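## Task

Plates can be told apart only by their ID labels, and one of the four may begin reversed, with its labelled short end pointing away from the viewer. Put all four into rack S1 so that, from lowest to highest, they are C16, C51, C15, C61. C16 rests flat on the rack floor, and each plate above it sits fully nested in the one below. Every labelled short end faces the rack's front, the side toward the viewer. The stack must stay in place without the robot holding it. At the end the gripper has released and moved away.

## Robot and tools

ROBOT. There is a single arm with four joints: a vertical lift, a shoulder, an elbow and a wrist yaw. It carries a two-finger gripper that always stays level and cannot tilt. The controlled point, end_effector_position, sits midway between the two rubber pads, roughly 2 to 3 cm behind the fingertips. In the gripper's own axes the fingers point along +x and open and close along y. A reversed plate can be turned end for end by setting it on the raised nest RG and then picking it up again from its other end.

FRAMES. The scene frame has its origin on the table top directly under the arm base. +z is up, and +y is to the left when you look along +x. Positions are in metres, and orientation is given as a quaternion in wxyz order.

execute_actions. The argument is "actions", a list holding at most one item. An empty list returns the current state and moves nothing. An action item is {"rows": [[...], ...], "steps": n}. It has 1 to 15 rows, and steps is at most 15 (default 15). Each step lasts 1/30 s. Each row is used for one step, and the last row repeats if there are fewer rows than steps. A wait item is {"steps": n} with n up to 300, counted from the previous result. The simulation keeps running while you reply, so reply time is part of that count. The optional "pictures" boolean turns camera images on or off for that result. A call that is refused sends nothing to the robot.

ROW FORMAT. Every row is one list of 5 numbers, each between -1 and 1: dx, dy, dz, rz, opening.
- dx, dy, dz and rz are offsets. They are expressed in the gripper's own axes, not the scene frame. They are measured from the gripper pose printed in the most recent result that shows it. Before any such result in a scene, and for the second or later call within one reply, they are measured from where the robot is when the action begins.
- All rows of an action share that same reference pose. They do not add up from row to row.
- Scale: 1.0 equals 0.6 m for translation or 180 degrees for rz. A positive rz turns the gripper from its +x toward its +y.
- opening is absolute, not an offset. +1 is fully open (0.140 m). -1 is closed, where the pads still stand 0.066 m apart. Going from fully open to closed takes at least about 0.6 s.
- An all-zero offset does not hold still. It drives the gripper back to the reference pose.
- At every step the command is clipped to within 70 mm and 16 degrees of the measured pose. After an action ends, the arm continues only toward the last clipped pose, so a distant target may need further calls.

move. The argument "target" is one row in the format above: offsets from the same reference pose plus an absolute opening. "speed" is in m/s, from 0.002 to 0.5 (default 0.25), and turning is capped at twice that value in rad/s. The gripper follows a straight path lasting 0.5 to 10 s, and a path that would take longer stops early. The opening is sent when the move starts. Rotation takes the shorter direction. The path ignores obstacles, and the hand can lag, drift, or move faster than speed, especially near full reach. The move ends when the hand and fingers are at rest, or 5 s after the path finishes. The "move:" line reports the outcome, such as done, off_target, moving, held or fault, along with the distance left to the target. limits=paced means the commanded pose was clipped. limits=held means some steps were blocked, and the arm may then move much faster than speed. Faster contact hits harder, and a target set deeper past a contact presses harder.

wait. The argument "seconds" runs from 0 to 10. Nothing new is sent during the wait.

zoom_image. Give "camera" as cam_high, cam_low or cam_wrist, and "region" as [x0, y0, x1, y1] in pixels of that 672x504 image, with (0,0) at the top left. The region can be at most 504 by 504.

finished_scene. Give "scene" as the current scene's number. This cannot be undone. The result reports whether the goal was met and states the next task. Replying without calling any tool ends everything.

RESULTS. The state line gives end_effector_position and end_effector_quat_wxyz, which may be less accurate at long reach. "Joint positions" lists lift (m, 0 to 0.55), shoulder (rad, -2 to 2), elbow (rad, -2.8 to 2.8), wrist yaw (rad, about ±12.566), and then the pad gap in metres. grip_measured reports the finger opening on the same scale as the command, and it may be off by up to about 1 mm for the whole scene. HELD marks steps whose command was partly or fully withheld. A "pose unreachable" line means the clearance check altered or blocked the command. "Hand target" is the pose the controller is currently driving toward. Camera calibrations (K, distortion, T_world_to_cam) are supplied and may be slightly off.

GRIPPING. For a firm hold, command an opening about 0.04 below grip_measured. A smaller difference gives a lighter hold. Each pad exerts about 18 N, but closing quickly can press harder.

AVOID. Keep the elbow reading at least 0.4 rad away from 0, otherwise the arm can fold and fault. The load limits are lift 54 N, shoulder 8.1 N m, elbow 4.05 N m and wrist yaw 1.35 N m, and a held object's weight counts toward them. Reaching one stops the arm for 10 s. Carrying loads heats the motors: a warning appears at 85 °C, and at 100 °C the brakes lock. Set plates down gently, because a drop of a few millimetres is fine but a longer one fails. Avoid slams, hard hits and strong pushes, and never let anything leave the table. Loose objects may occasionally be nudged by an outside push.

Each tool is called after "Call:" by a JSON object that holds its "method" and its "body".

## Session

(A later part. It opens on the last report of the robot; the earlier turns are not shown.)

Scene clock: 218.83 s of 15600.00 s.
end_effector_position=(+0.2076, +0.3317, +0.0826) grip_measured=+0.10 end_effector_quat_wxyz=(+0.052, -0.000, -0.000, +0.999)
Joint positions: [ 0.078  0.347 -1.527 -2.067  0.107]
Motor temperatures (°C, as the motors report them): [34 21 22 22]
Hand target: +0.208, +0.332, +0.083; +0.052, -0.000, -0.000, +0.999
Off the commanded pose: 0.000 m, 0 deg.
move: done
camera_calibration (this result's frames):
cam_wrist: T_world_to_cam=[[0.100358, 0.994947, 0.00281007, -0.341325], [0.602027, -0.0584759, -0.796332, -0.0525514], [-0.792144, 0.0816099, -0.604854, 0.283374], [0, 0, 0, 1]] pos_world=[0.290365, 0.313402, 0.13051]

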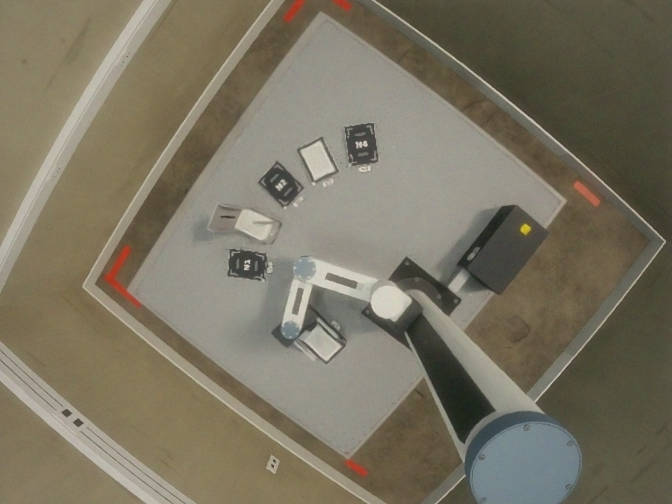

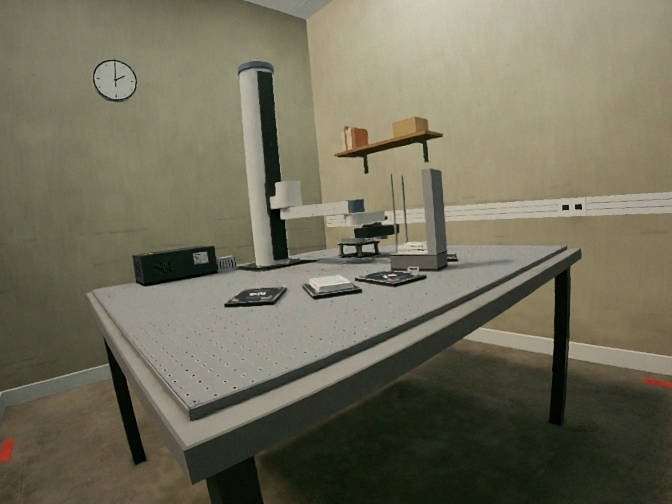

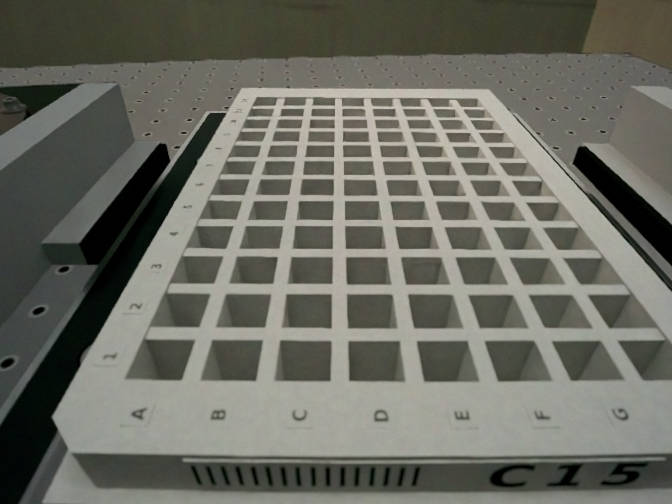

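Call:
{"method": "move", "body": {"target": [0.0011,0,0.0002,0,-0.52], "speed": 0.01}}

Call:
{"method": "move", "body": {"target": [0,0,0,0,-0.63]}}

Call:
{"method": "move", "body": {"target": [0,0,0.424,0,-0.63], "speed": 0.3}}

Scene clock: 224.77 s of 15600.00 s.
end_effector_position=(+0.2070, +0.3318, +0.0826) grip_measured=-0.52 end_effector_quat_wxyz=(+0.052, -0.000, -0.000, +0.999)
Joint positions: [ 0.078  0.348 -1.525 -2.069  0.084]
Motor temperatures (°C, as the motors report them): [34 21 22 22]
Hand target: +0.207, +0.332, +0.083; +0.052, -0.000, -0.000, +0.999
Off the commanded pose: 0.000 m, 0 deg.
After step 90, 2.23 s passed at rest.
move: done
camera_calibration (this result's frames):
cam_wrist: T_world_to_cam=[[0.100273, 0.994956, 0.00281007, -0.341311], [0.602032, -0.0584242, -0.796332, -0.0521568], [-0.792151, 0.081542, -0.604854, 0.282998], [0, 0, 0, 1]] pos_world=[0.289801, 0.313466, 0.130597]

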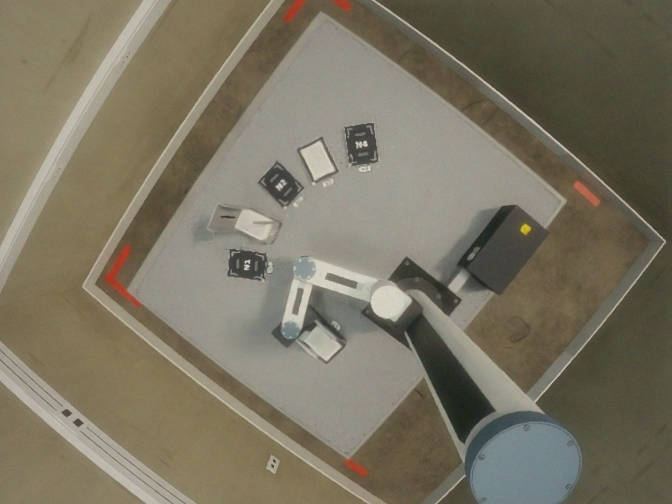

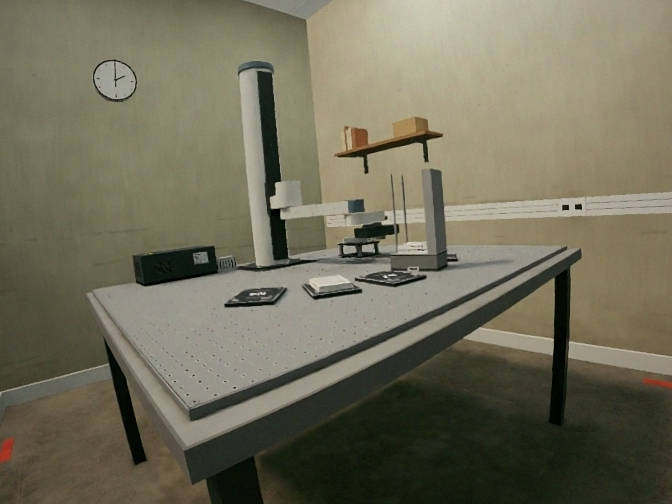

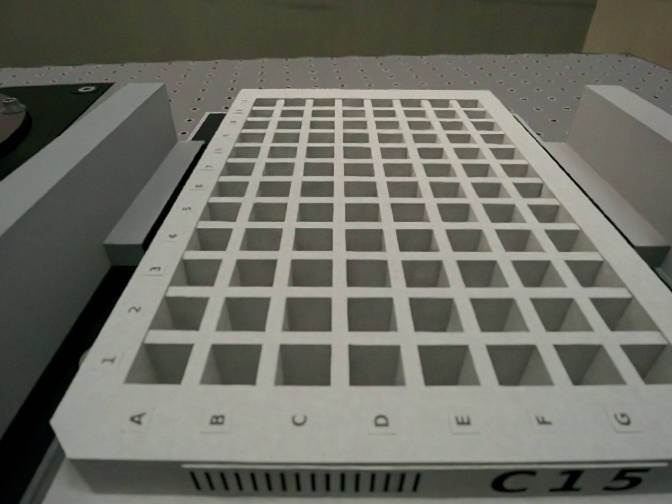

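Scene clock: 225.27 s of 15600.00 s.
end_effector_position=(+0.2070, +0.3318, +0.0826) grip_measured=-0.59 end_effector_quat_wxyz=(+0.052, -0.000, -0.000, +0.999)
Joint positions: [ 0.078  0.348 -1.525 -2.069  0.081]
Motor temperatures (°C, as the motors report them): [34 21 22 22]
Hand target: +0.207, +0.332, +0.083; +0.052, -0.000, -0.000, +0.999
Off the commanded pose: 0.000 m, 0 deg.
move: done
camera_calibration (this result's frames):
cam_wrist: T_world_to_cam=[[0.10028, 0.994955, 0.00281007, -0.341313], [0.602032, -0.0584286, -0.796332, -0.052157], [-0.79215, 0.0815476, -0.604854, 0.282998], [0, 0, 0, 1]] pos_world=[0.289804, 0.313466, 0.130598]

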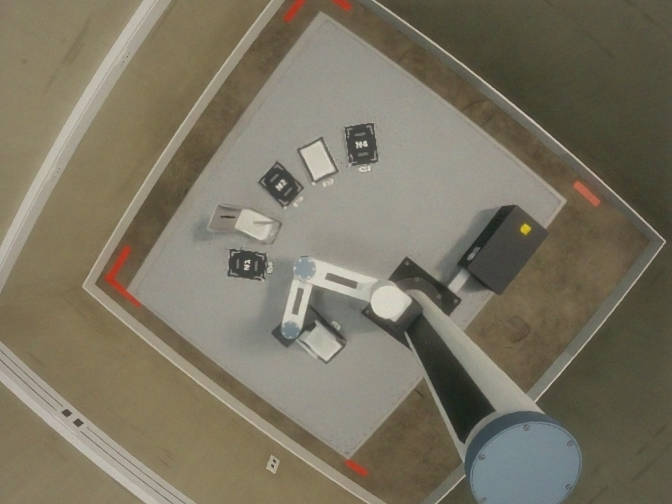

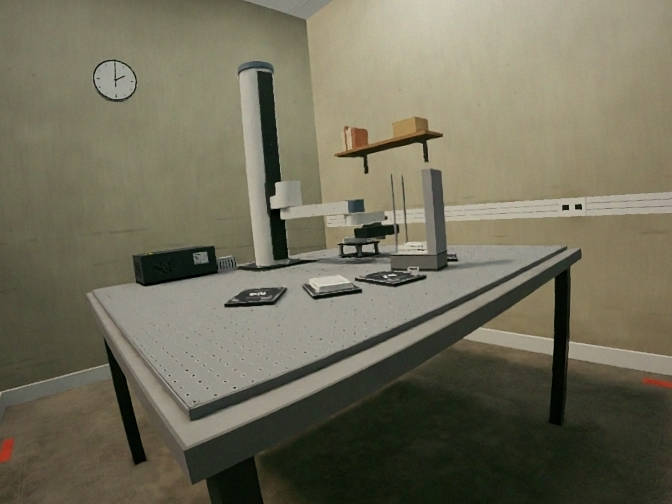

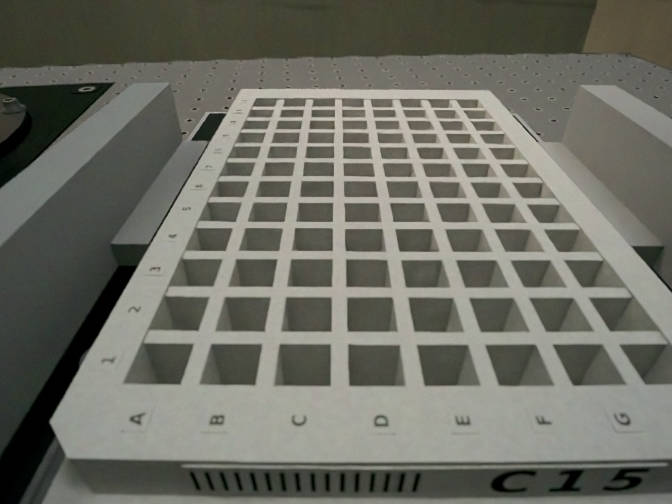

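Scene clock: 226.60 s of 15600.00 s.
end_effector_position=(+0.2071, +0.3318, +0.3371) grip_measured=-0.59 end_effector_quat_wxyz=(+0.053, -0.000, -0.000, +0.999)
Joint positions: [ 0.332  0.348 -1.525 -2.069  0.081]
Motor temperatures (°C, as the motors report them): [34 21 22 22]
Hand target: +0.207, +0.332, +0.337; +0.052, -0.000, -0.000, +0.999
Off the commanded pose: 0.000 m, 0 deg.
move: done
camera_calibration (this result's frames):
cam_wrist: T_world_to_cam=[[0.10045, 0.994938, 0.00281007, -0.342091], [0.602022, -0.0585317, -0.796332, 0.150477], [-0.792136, 0.0816834, -0.604854, 0.436849], [0, 0, 0, 1]] pos_world=[0.289816, 0.313484, 0.385021]

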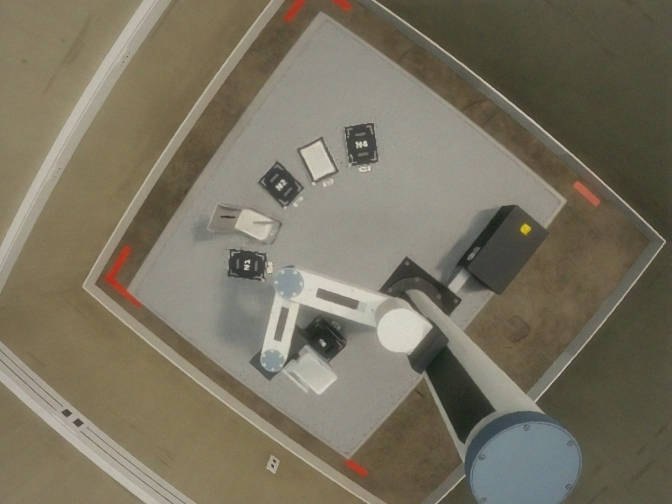

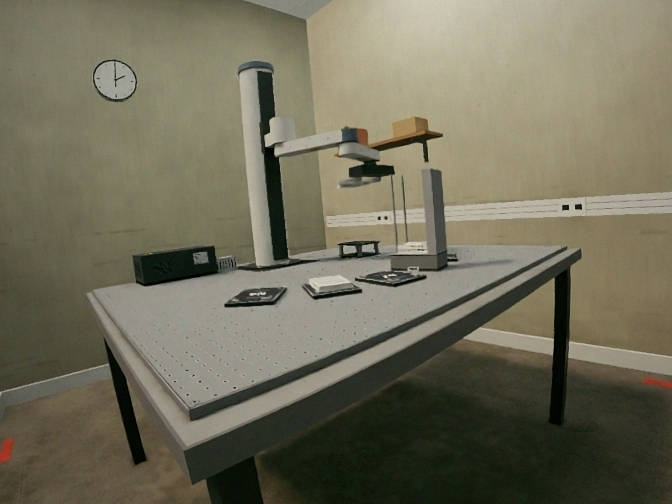

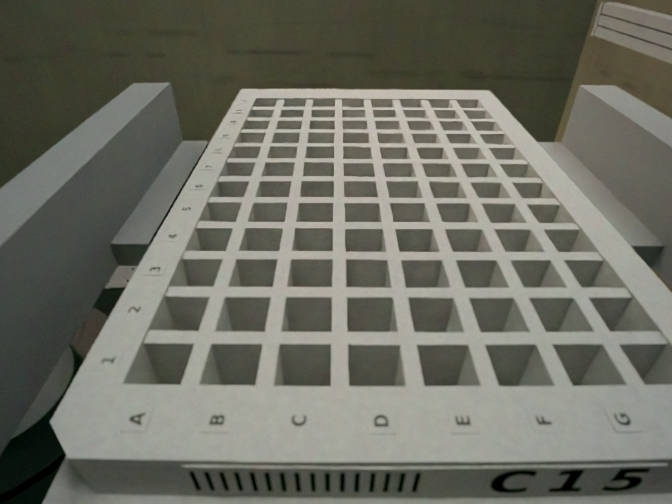

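Call:
{"method": "move", "body": {"target": [-0.8693,0.2698,0,-0.8995,-0.63], "speed": 0.45}}

Scene clock: 235.50 s of 15600.00 s.
end_effector_position=(+0.7085, +0.1161, +0.3371) grip_measured=-0.59 end_effector_quat_wxyz=(+0.994, -0.000, -0.000, +0.105)
Joint positions: [ 0.332 -0.4   -1.787 -3.886  0.081]
Motor temperatures (°C, as the motors report them): [34 21 22 22]
Hand target: +0.709, +0.116, +0.337; +0.994, -0.000, -0.000, +0.105
Off the commanded pose: 0.000 m, 0 deg.
After step 90, 2.33 s passed at rest.
move: done
camera_calibration (this result's frames):
cam_wrist: T_world_to_cam=[[0.213373, -0.976967, 0.00281007, -0.0289206], [-0.590449, -0.131247, -0.796332, 0.68925], [0.778358, 0.168256, -0.604854, -0.271049], [0, 0, 0, 1]] pos_world=[0.624111, 0.107813, 0.385008]

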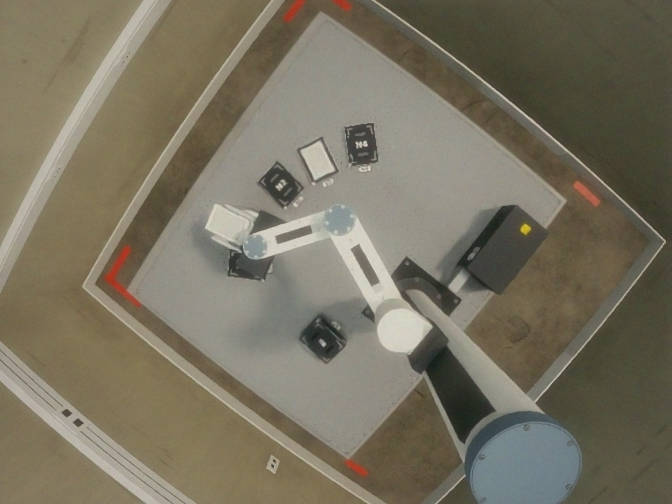

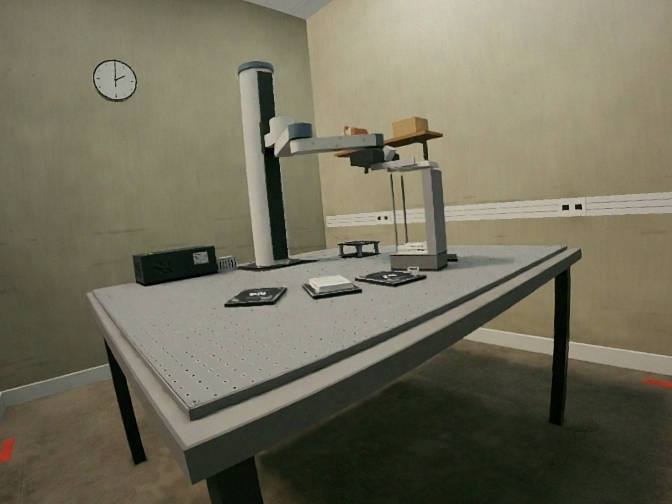

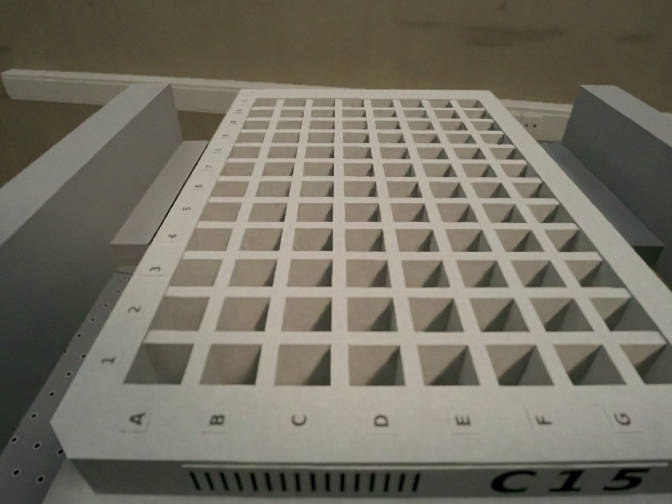

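Call:
{"method": "move", "body": {"target": [0.0005,-0.0003,-0.026,0.0001,-0.63], "speed": 0.012}}

Scene clock: 239.57 s of 15600.00 s.
end_effector_position=(+0.7088, +0.1159, +0.3214) grip_measured=-0.59 end_effector_quat_wxyz=(+0.994, -0.000, -0.000, +0.105)
Joint positions: [ 0.316 -0.4   -1.788 -3.884  0.081]
Motor temperatures (°C, as the motors report them): [34 21 22 22]
Hand target: +0.709, +0.116, +0.321; +0.994, -0.000, -0.000, +0.105
Off the commanded pose: 0.000 m, 0 deg.
move: done
camera_calibration (this result's frames):
cam_wrist: T_world_to_cam=[[0.213355, -0.976971, 0.00281007, -0.029103], [-0.590452, -0.131236, -0.796332, 0.676953], [0.778361, 0.168242, -0.604854, -0.280713], [0, 0, 0, 1]] pos_world=[0.624413, 0.107635, 0.369371]

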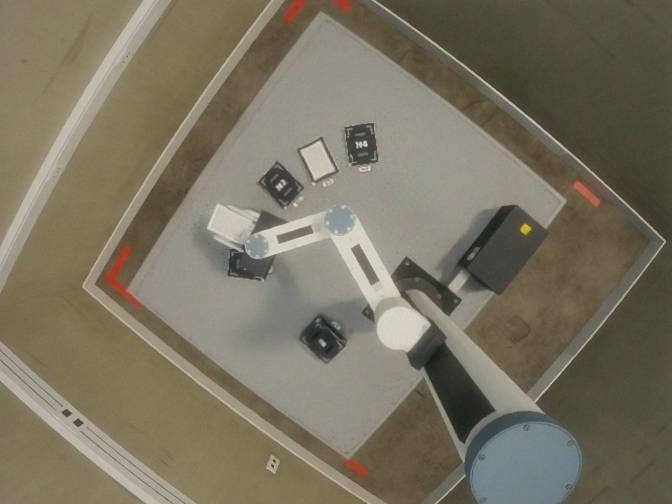

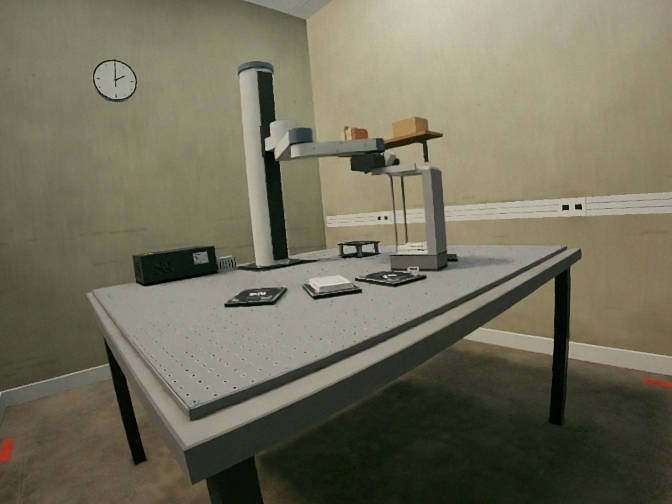

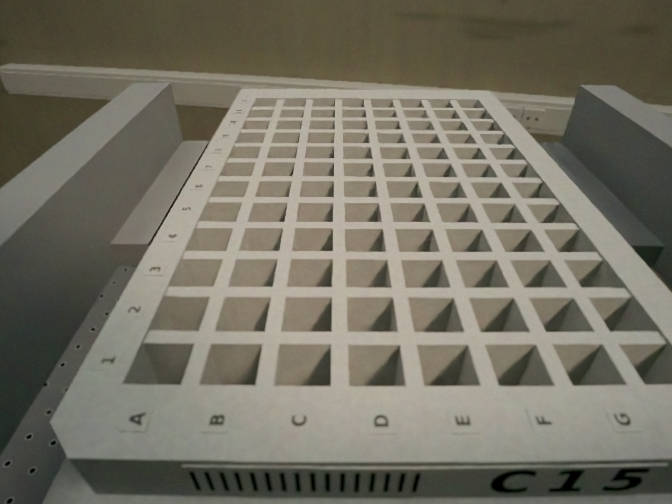

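Target seat ≈0.1027.

Call:
{"method": "move", "body": {"target": [0,0,-0.3573,0,-0.63], "speed": 0.18}}

Call:
{"method": "move", "body": {"target": [0,0,-0.0078,0,-0.63], "speed": 0.008}}

Scene clock: 248.67 s of 15600.00 s.
end_effector_position=(+0.7088, +0.1159, +0.1070) grip_measured=-0.59 end_effector_quat_wxyz=(+0.994, -0.000, -0.000, +0.105)
Joint positions: [ 0.102 -0.4   -1.788 -3.884  0.081]
Motor temperatures (°C, as the motors report them): [34 21 22 22]
Hand target: +0.709, +0.116, +0.107; +0.994, -0.000, -0.000, +0.105
Off the commanded pose: 0.000 m, 0 deg.
After step 90, 4.57 s passed at rest.
move: done
camera_calibration (this result's frames):
cam_wrist: T_world_to_cam=[[0.213467, -0.976946, 0.00281007, -0.0285466], [-0.590437, -0.131304, -0.796332, 0.506187], [0.778342, 0.168331, -0.604854, -0.410394], [0, 0, 0, 1]] pos_world=[0.624392, 0.107658, 0.154944]

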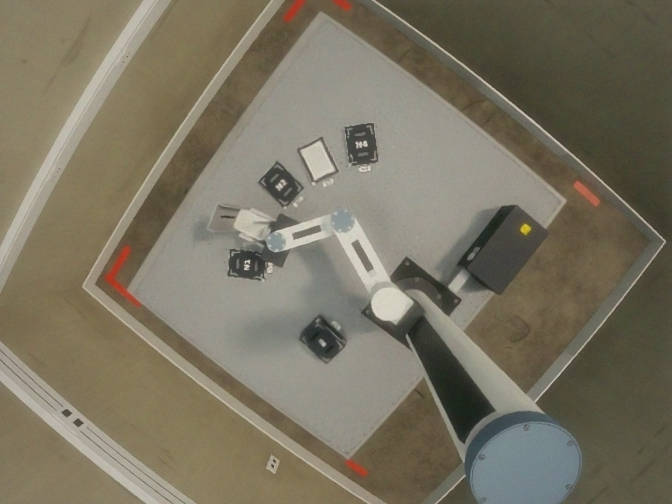

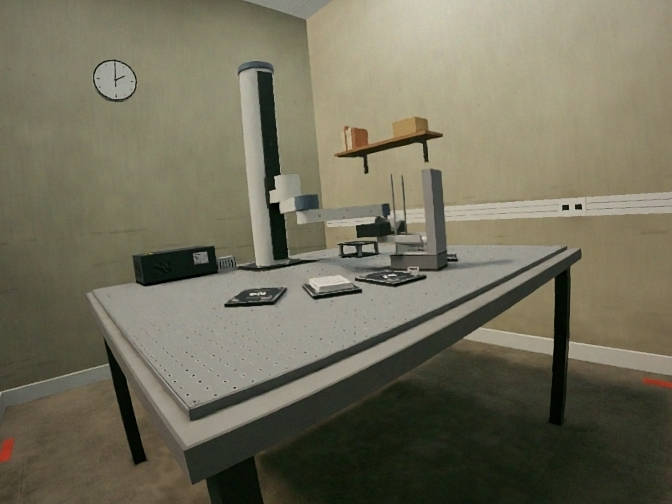

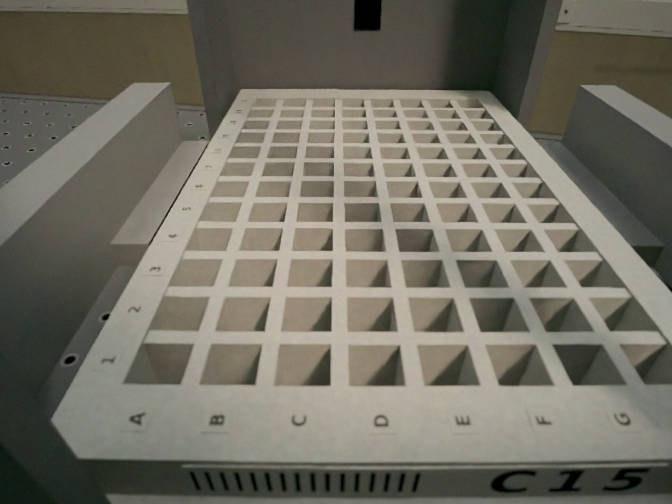

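Scene clock: 249.47 s of 15600.00 s.
end_effector_position=(+0.7088, +0.1159, +0.1025) grip_measured=-0.59 end_effector_quat_wxyz=(+0.994, -0.000, -0.000, +0.105)
Joint positions: [ 0.098 -0.4   -1.788 -3.884  0.081]
Motor temperatures (°C, as the motors report them): [34 21 22 22]
Hand target: +0.709, +0.116, +0.102; +0.994, -0.000, -0.000, +0.105
Off the commanded pose: 0.000 m, 0 deg.
move: done
camera_calibration (this result's frames):
cam_wrist: T_world_to_cam=[[0.213467, -0.976946, 0.00281007, -0.0285339], [-0.590437, -0.131304, -0.796332, 0.502629], [0.778342, 0.168331, -0.604854, -0.413096], [0, 0, 0, 1]] pos_world=[0.624392, 0.107658, 0.150476]

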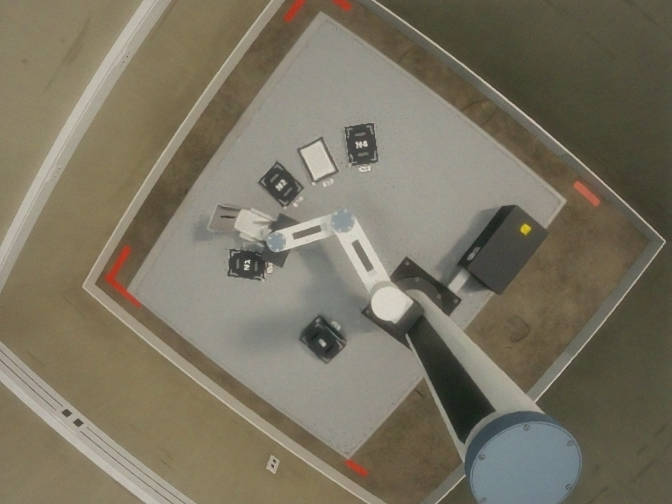

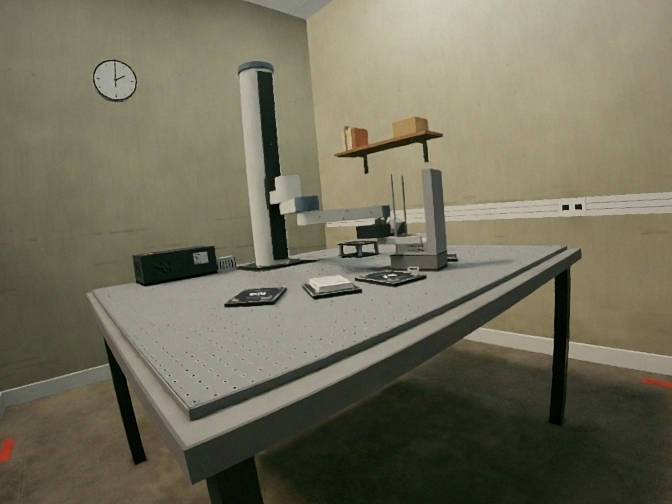

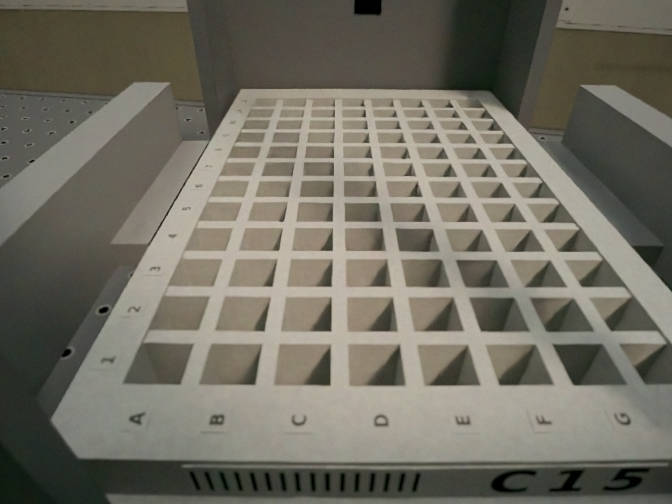

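Call:
{"method": "move", "body": {"target": [0,0,0.0003,0,0.1]}}

Call:
{"method": "move", "body": {"target": [-0.25,0,0,0,0.1], "speed": 0.3}}

Call:
{"method": "move", "body": {"target": [0.0608,-0.5602,-0.076,-0.2157,0.1], "speed": 0.3}}

Call:
{"method": "move", "body": {"target": [0,0,-0.0372,0,0.1], "speed": 0.08}}

Scene clock: 256.83 s of 15600.00 s.
end_effector_position=(+0.7088, +0.1159, +0.1027) grip_measured=+0.10 end_effector_quat_wxyz=(+0.994, -0.000, -0.000, +0.105)
Joint positions: [ 0.098 -0.4   -1.788 -3.884  0.107]
Motor temperatures (°C, as the motors report them): [34 21 22 22]
Hand target: +0.709, +0.116, +0.103; +0.994, -0.000, -0.000, +0.105
Off the commanded pose: 0.000 m, 0 deg.
After step 90, 3.67 s passed at rest.
move: done
camera_calibration (this result's frames):
cam_wrist: T_world_to_cam=[[0.213458, -0.976948, 0.00281007, -0.0285291], [-0.590438, -0.131298, -0.796332, 0.502746], [0.778344, 0.168324, -0.604854, -0.413008], [0, 0, 0, 1]] pos_world=[0.624392, 0.107657, 0.150623]

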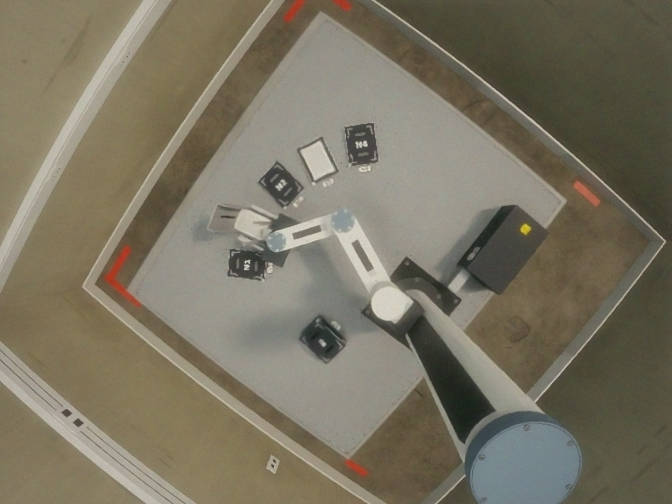

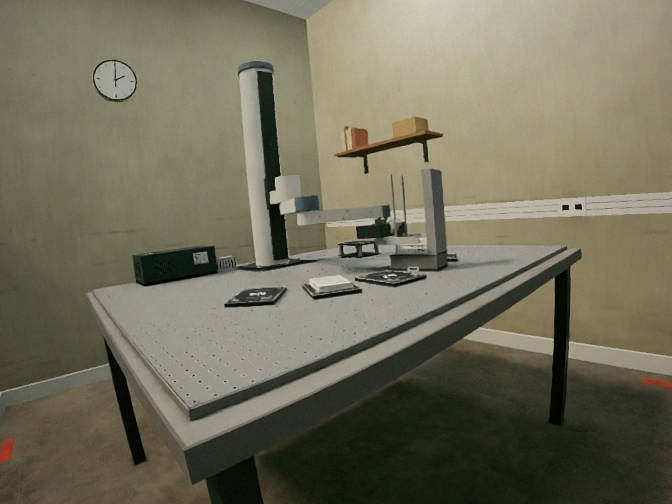

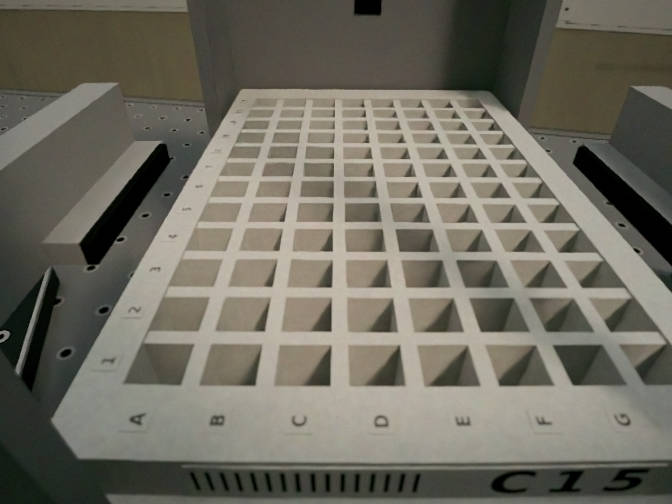

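Scene clock: 257.77 s of 15600.00 s.
end_effector_position=(+0.5619, +0.0847, +0.1027) grip_measured=+0.10 end_effector_quat_wxyz=(+0.994, -0.000, -0.000, +0.105)
Joint positions: [ 0.098 -0.706 -1.019 -4.346  0.107]
Motor temperatures (°C, as the motors report them): [34 21 22 22]
Hand target: +0.562, +0.085, +0.103; +0.994, -0.000, -0.000, +0.105
Off the commanded pose: 0.000 m, 0 deg.
move: done
camera_calibration (this result's frames):
cam_wrist: T_world_to_cam=[[0.214002, -0.976829, 0.00281007, -0.0279956], [-0.590365, -0.131627, -0.796332, 0.411932], [0.77825, 0.168758, -0.604854, -0.293462], [0, 0, 0, 1]] pos_world=[0.477568, 0.0763985, 0.150611]

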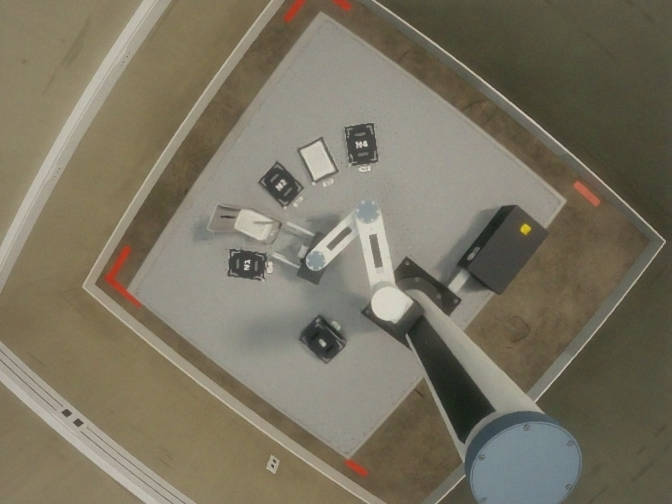

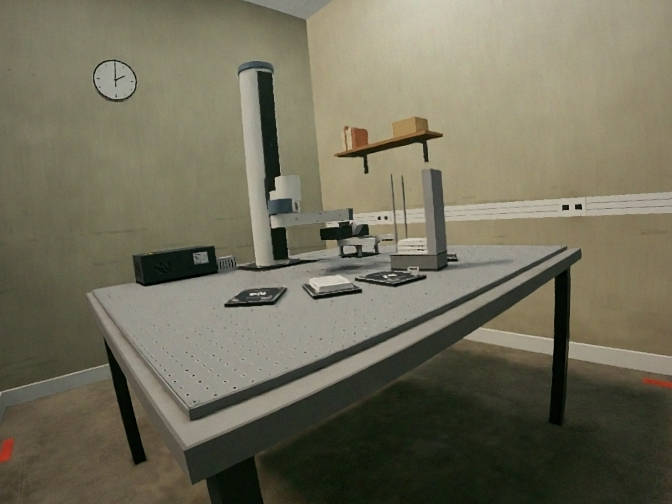

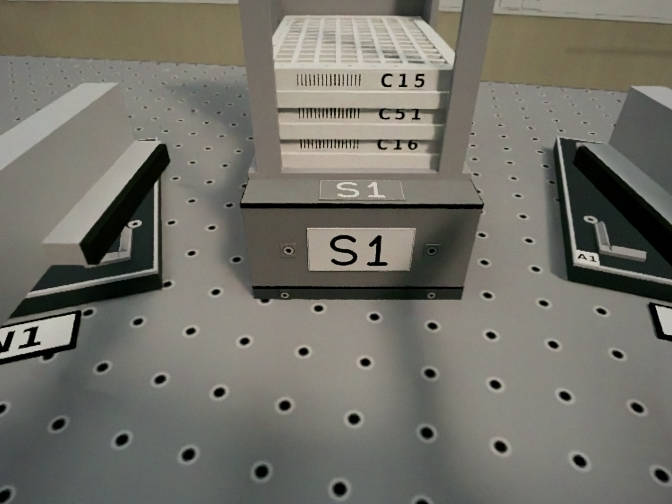

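Scene clock: 259.30 s of 15600.00 s.
end_effector_position=(+0.6679, -0.2364, +0.0570) grip_measured=+0.10 end_effector_quat_wxyz=(+0.973, -0.000, -0.000, -0.231)
Joint positions: [ 0.052 -1.054 -1.791 -3.905  0.107]
Motor temperatures (°C, as the motors report them): [34 21 22 22]
Hand target: +0.668, -0.236, +0.057; +0.973, -0.000, -0.000, -0.231
Off the commanded pose: 0.000 m, 0 deg.
move: done
camera_calibration (this result's frames):
cam_wrist: T_world_to_cam=[[-0.446341, -0.894859, 0.00281007, 0.0961411], [-0.542262, 0.267971, -0.796332, 0.458215], [0.711851, -0.356959, -0.604854, -0.429254], [0, 0, 0, 1]] pos_world=[0.596949, -0.189981, 0.104985]

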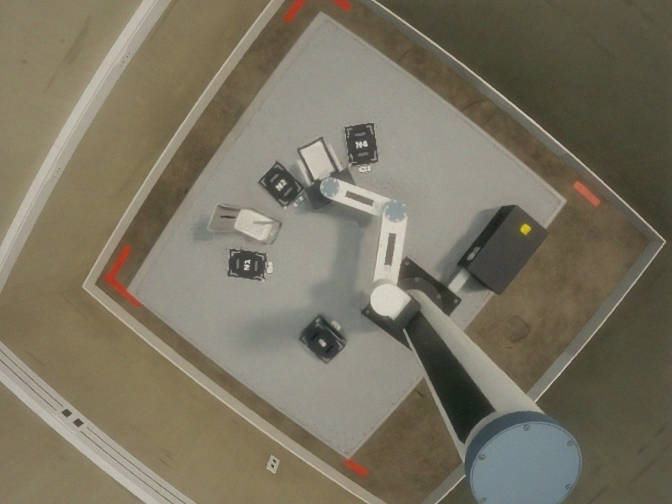

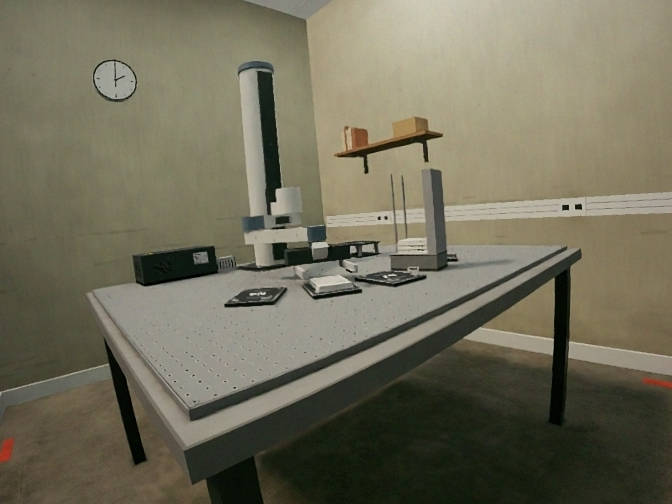

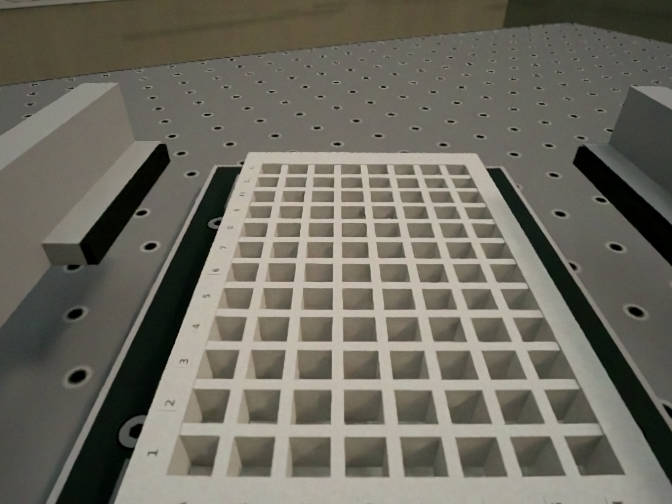

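Scene clock: 260.00 s of 15600.00 s.
end_effector_position=(+0.6679, -0.2364, +0.0347) grip_measured=+0.10 end_effector_quat_wxyz=(+0.973, -0.000, -0.000, -0.231)
Joint positions: [ 0.03  -1.054 -1.791 -3.905  0.107]
Motor temperatures (°C, as the motors report them): [34 21 22 22]
Hand target: +0.668, -0.236, +0.035; +0.973, -0.000, -0.000, -0.231
Off the commanded pose: 0.000 m, 0 deg.
move: done
camera_calibration (this result's frames):
cam_wrist: T_world_to_cam=[[-0.446339, -0.894859, 0.00281007, 0.096203], [-0.542262, 0.26797, -0.796332, 0.440413], [0.711852, -0.356958, -0.604854, -0.442775], [0, 0, 0, 1]] pos_world=[0.596949, -0.189981, 0.0826304]

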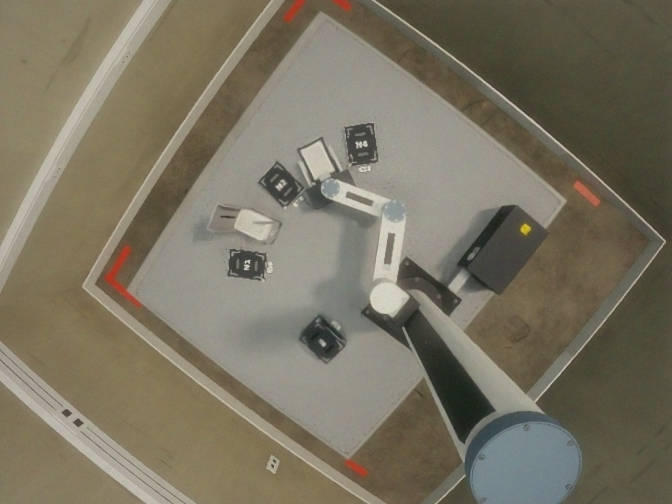

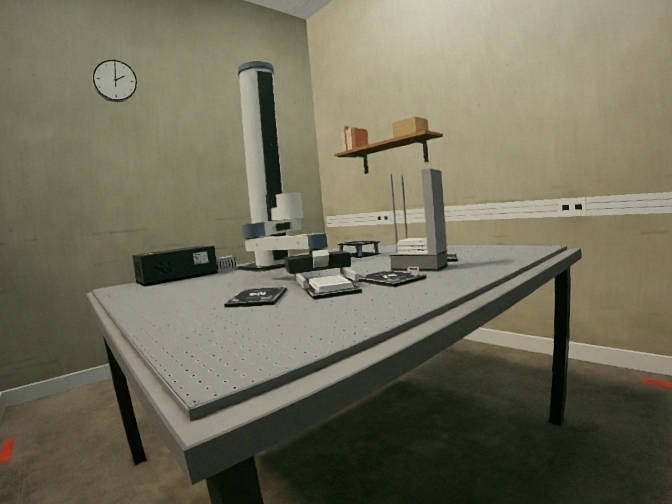

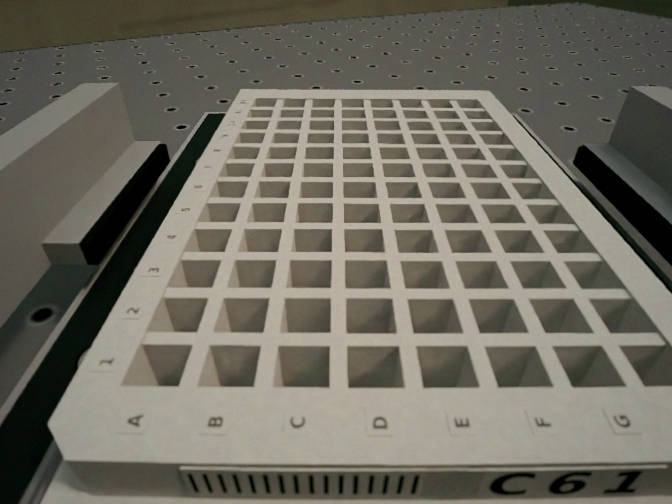

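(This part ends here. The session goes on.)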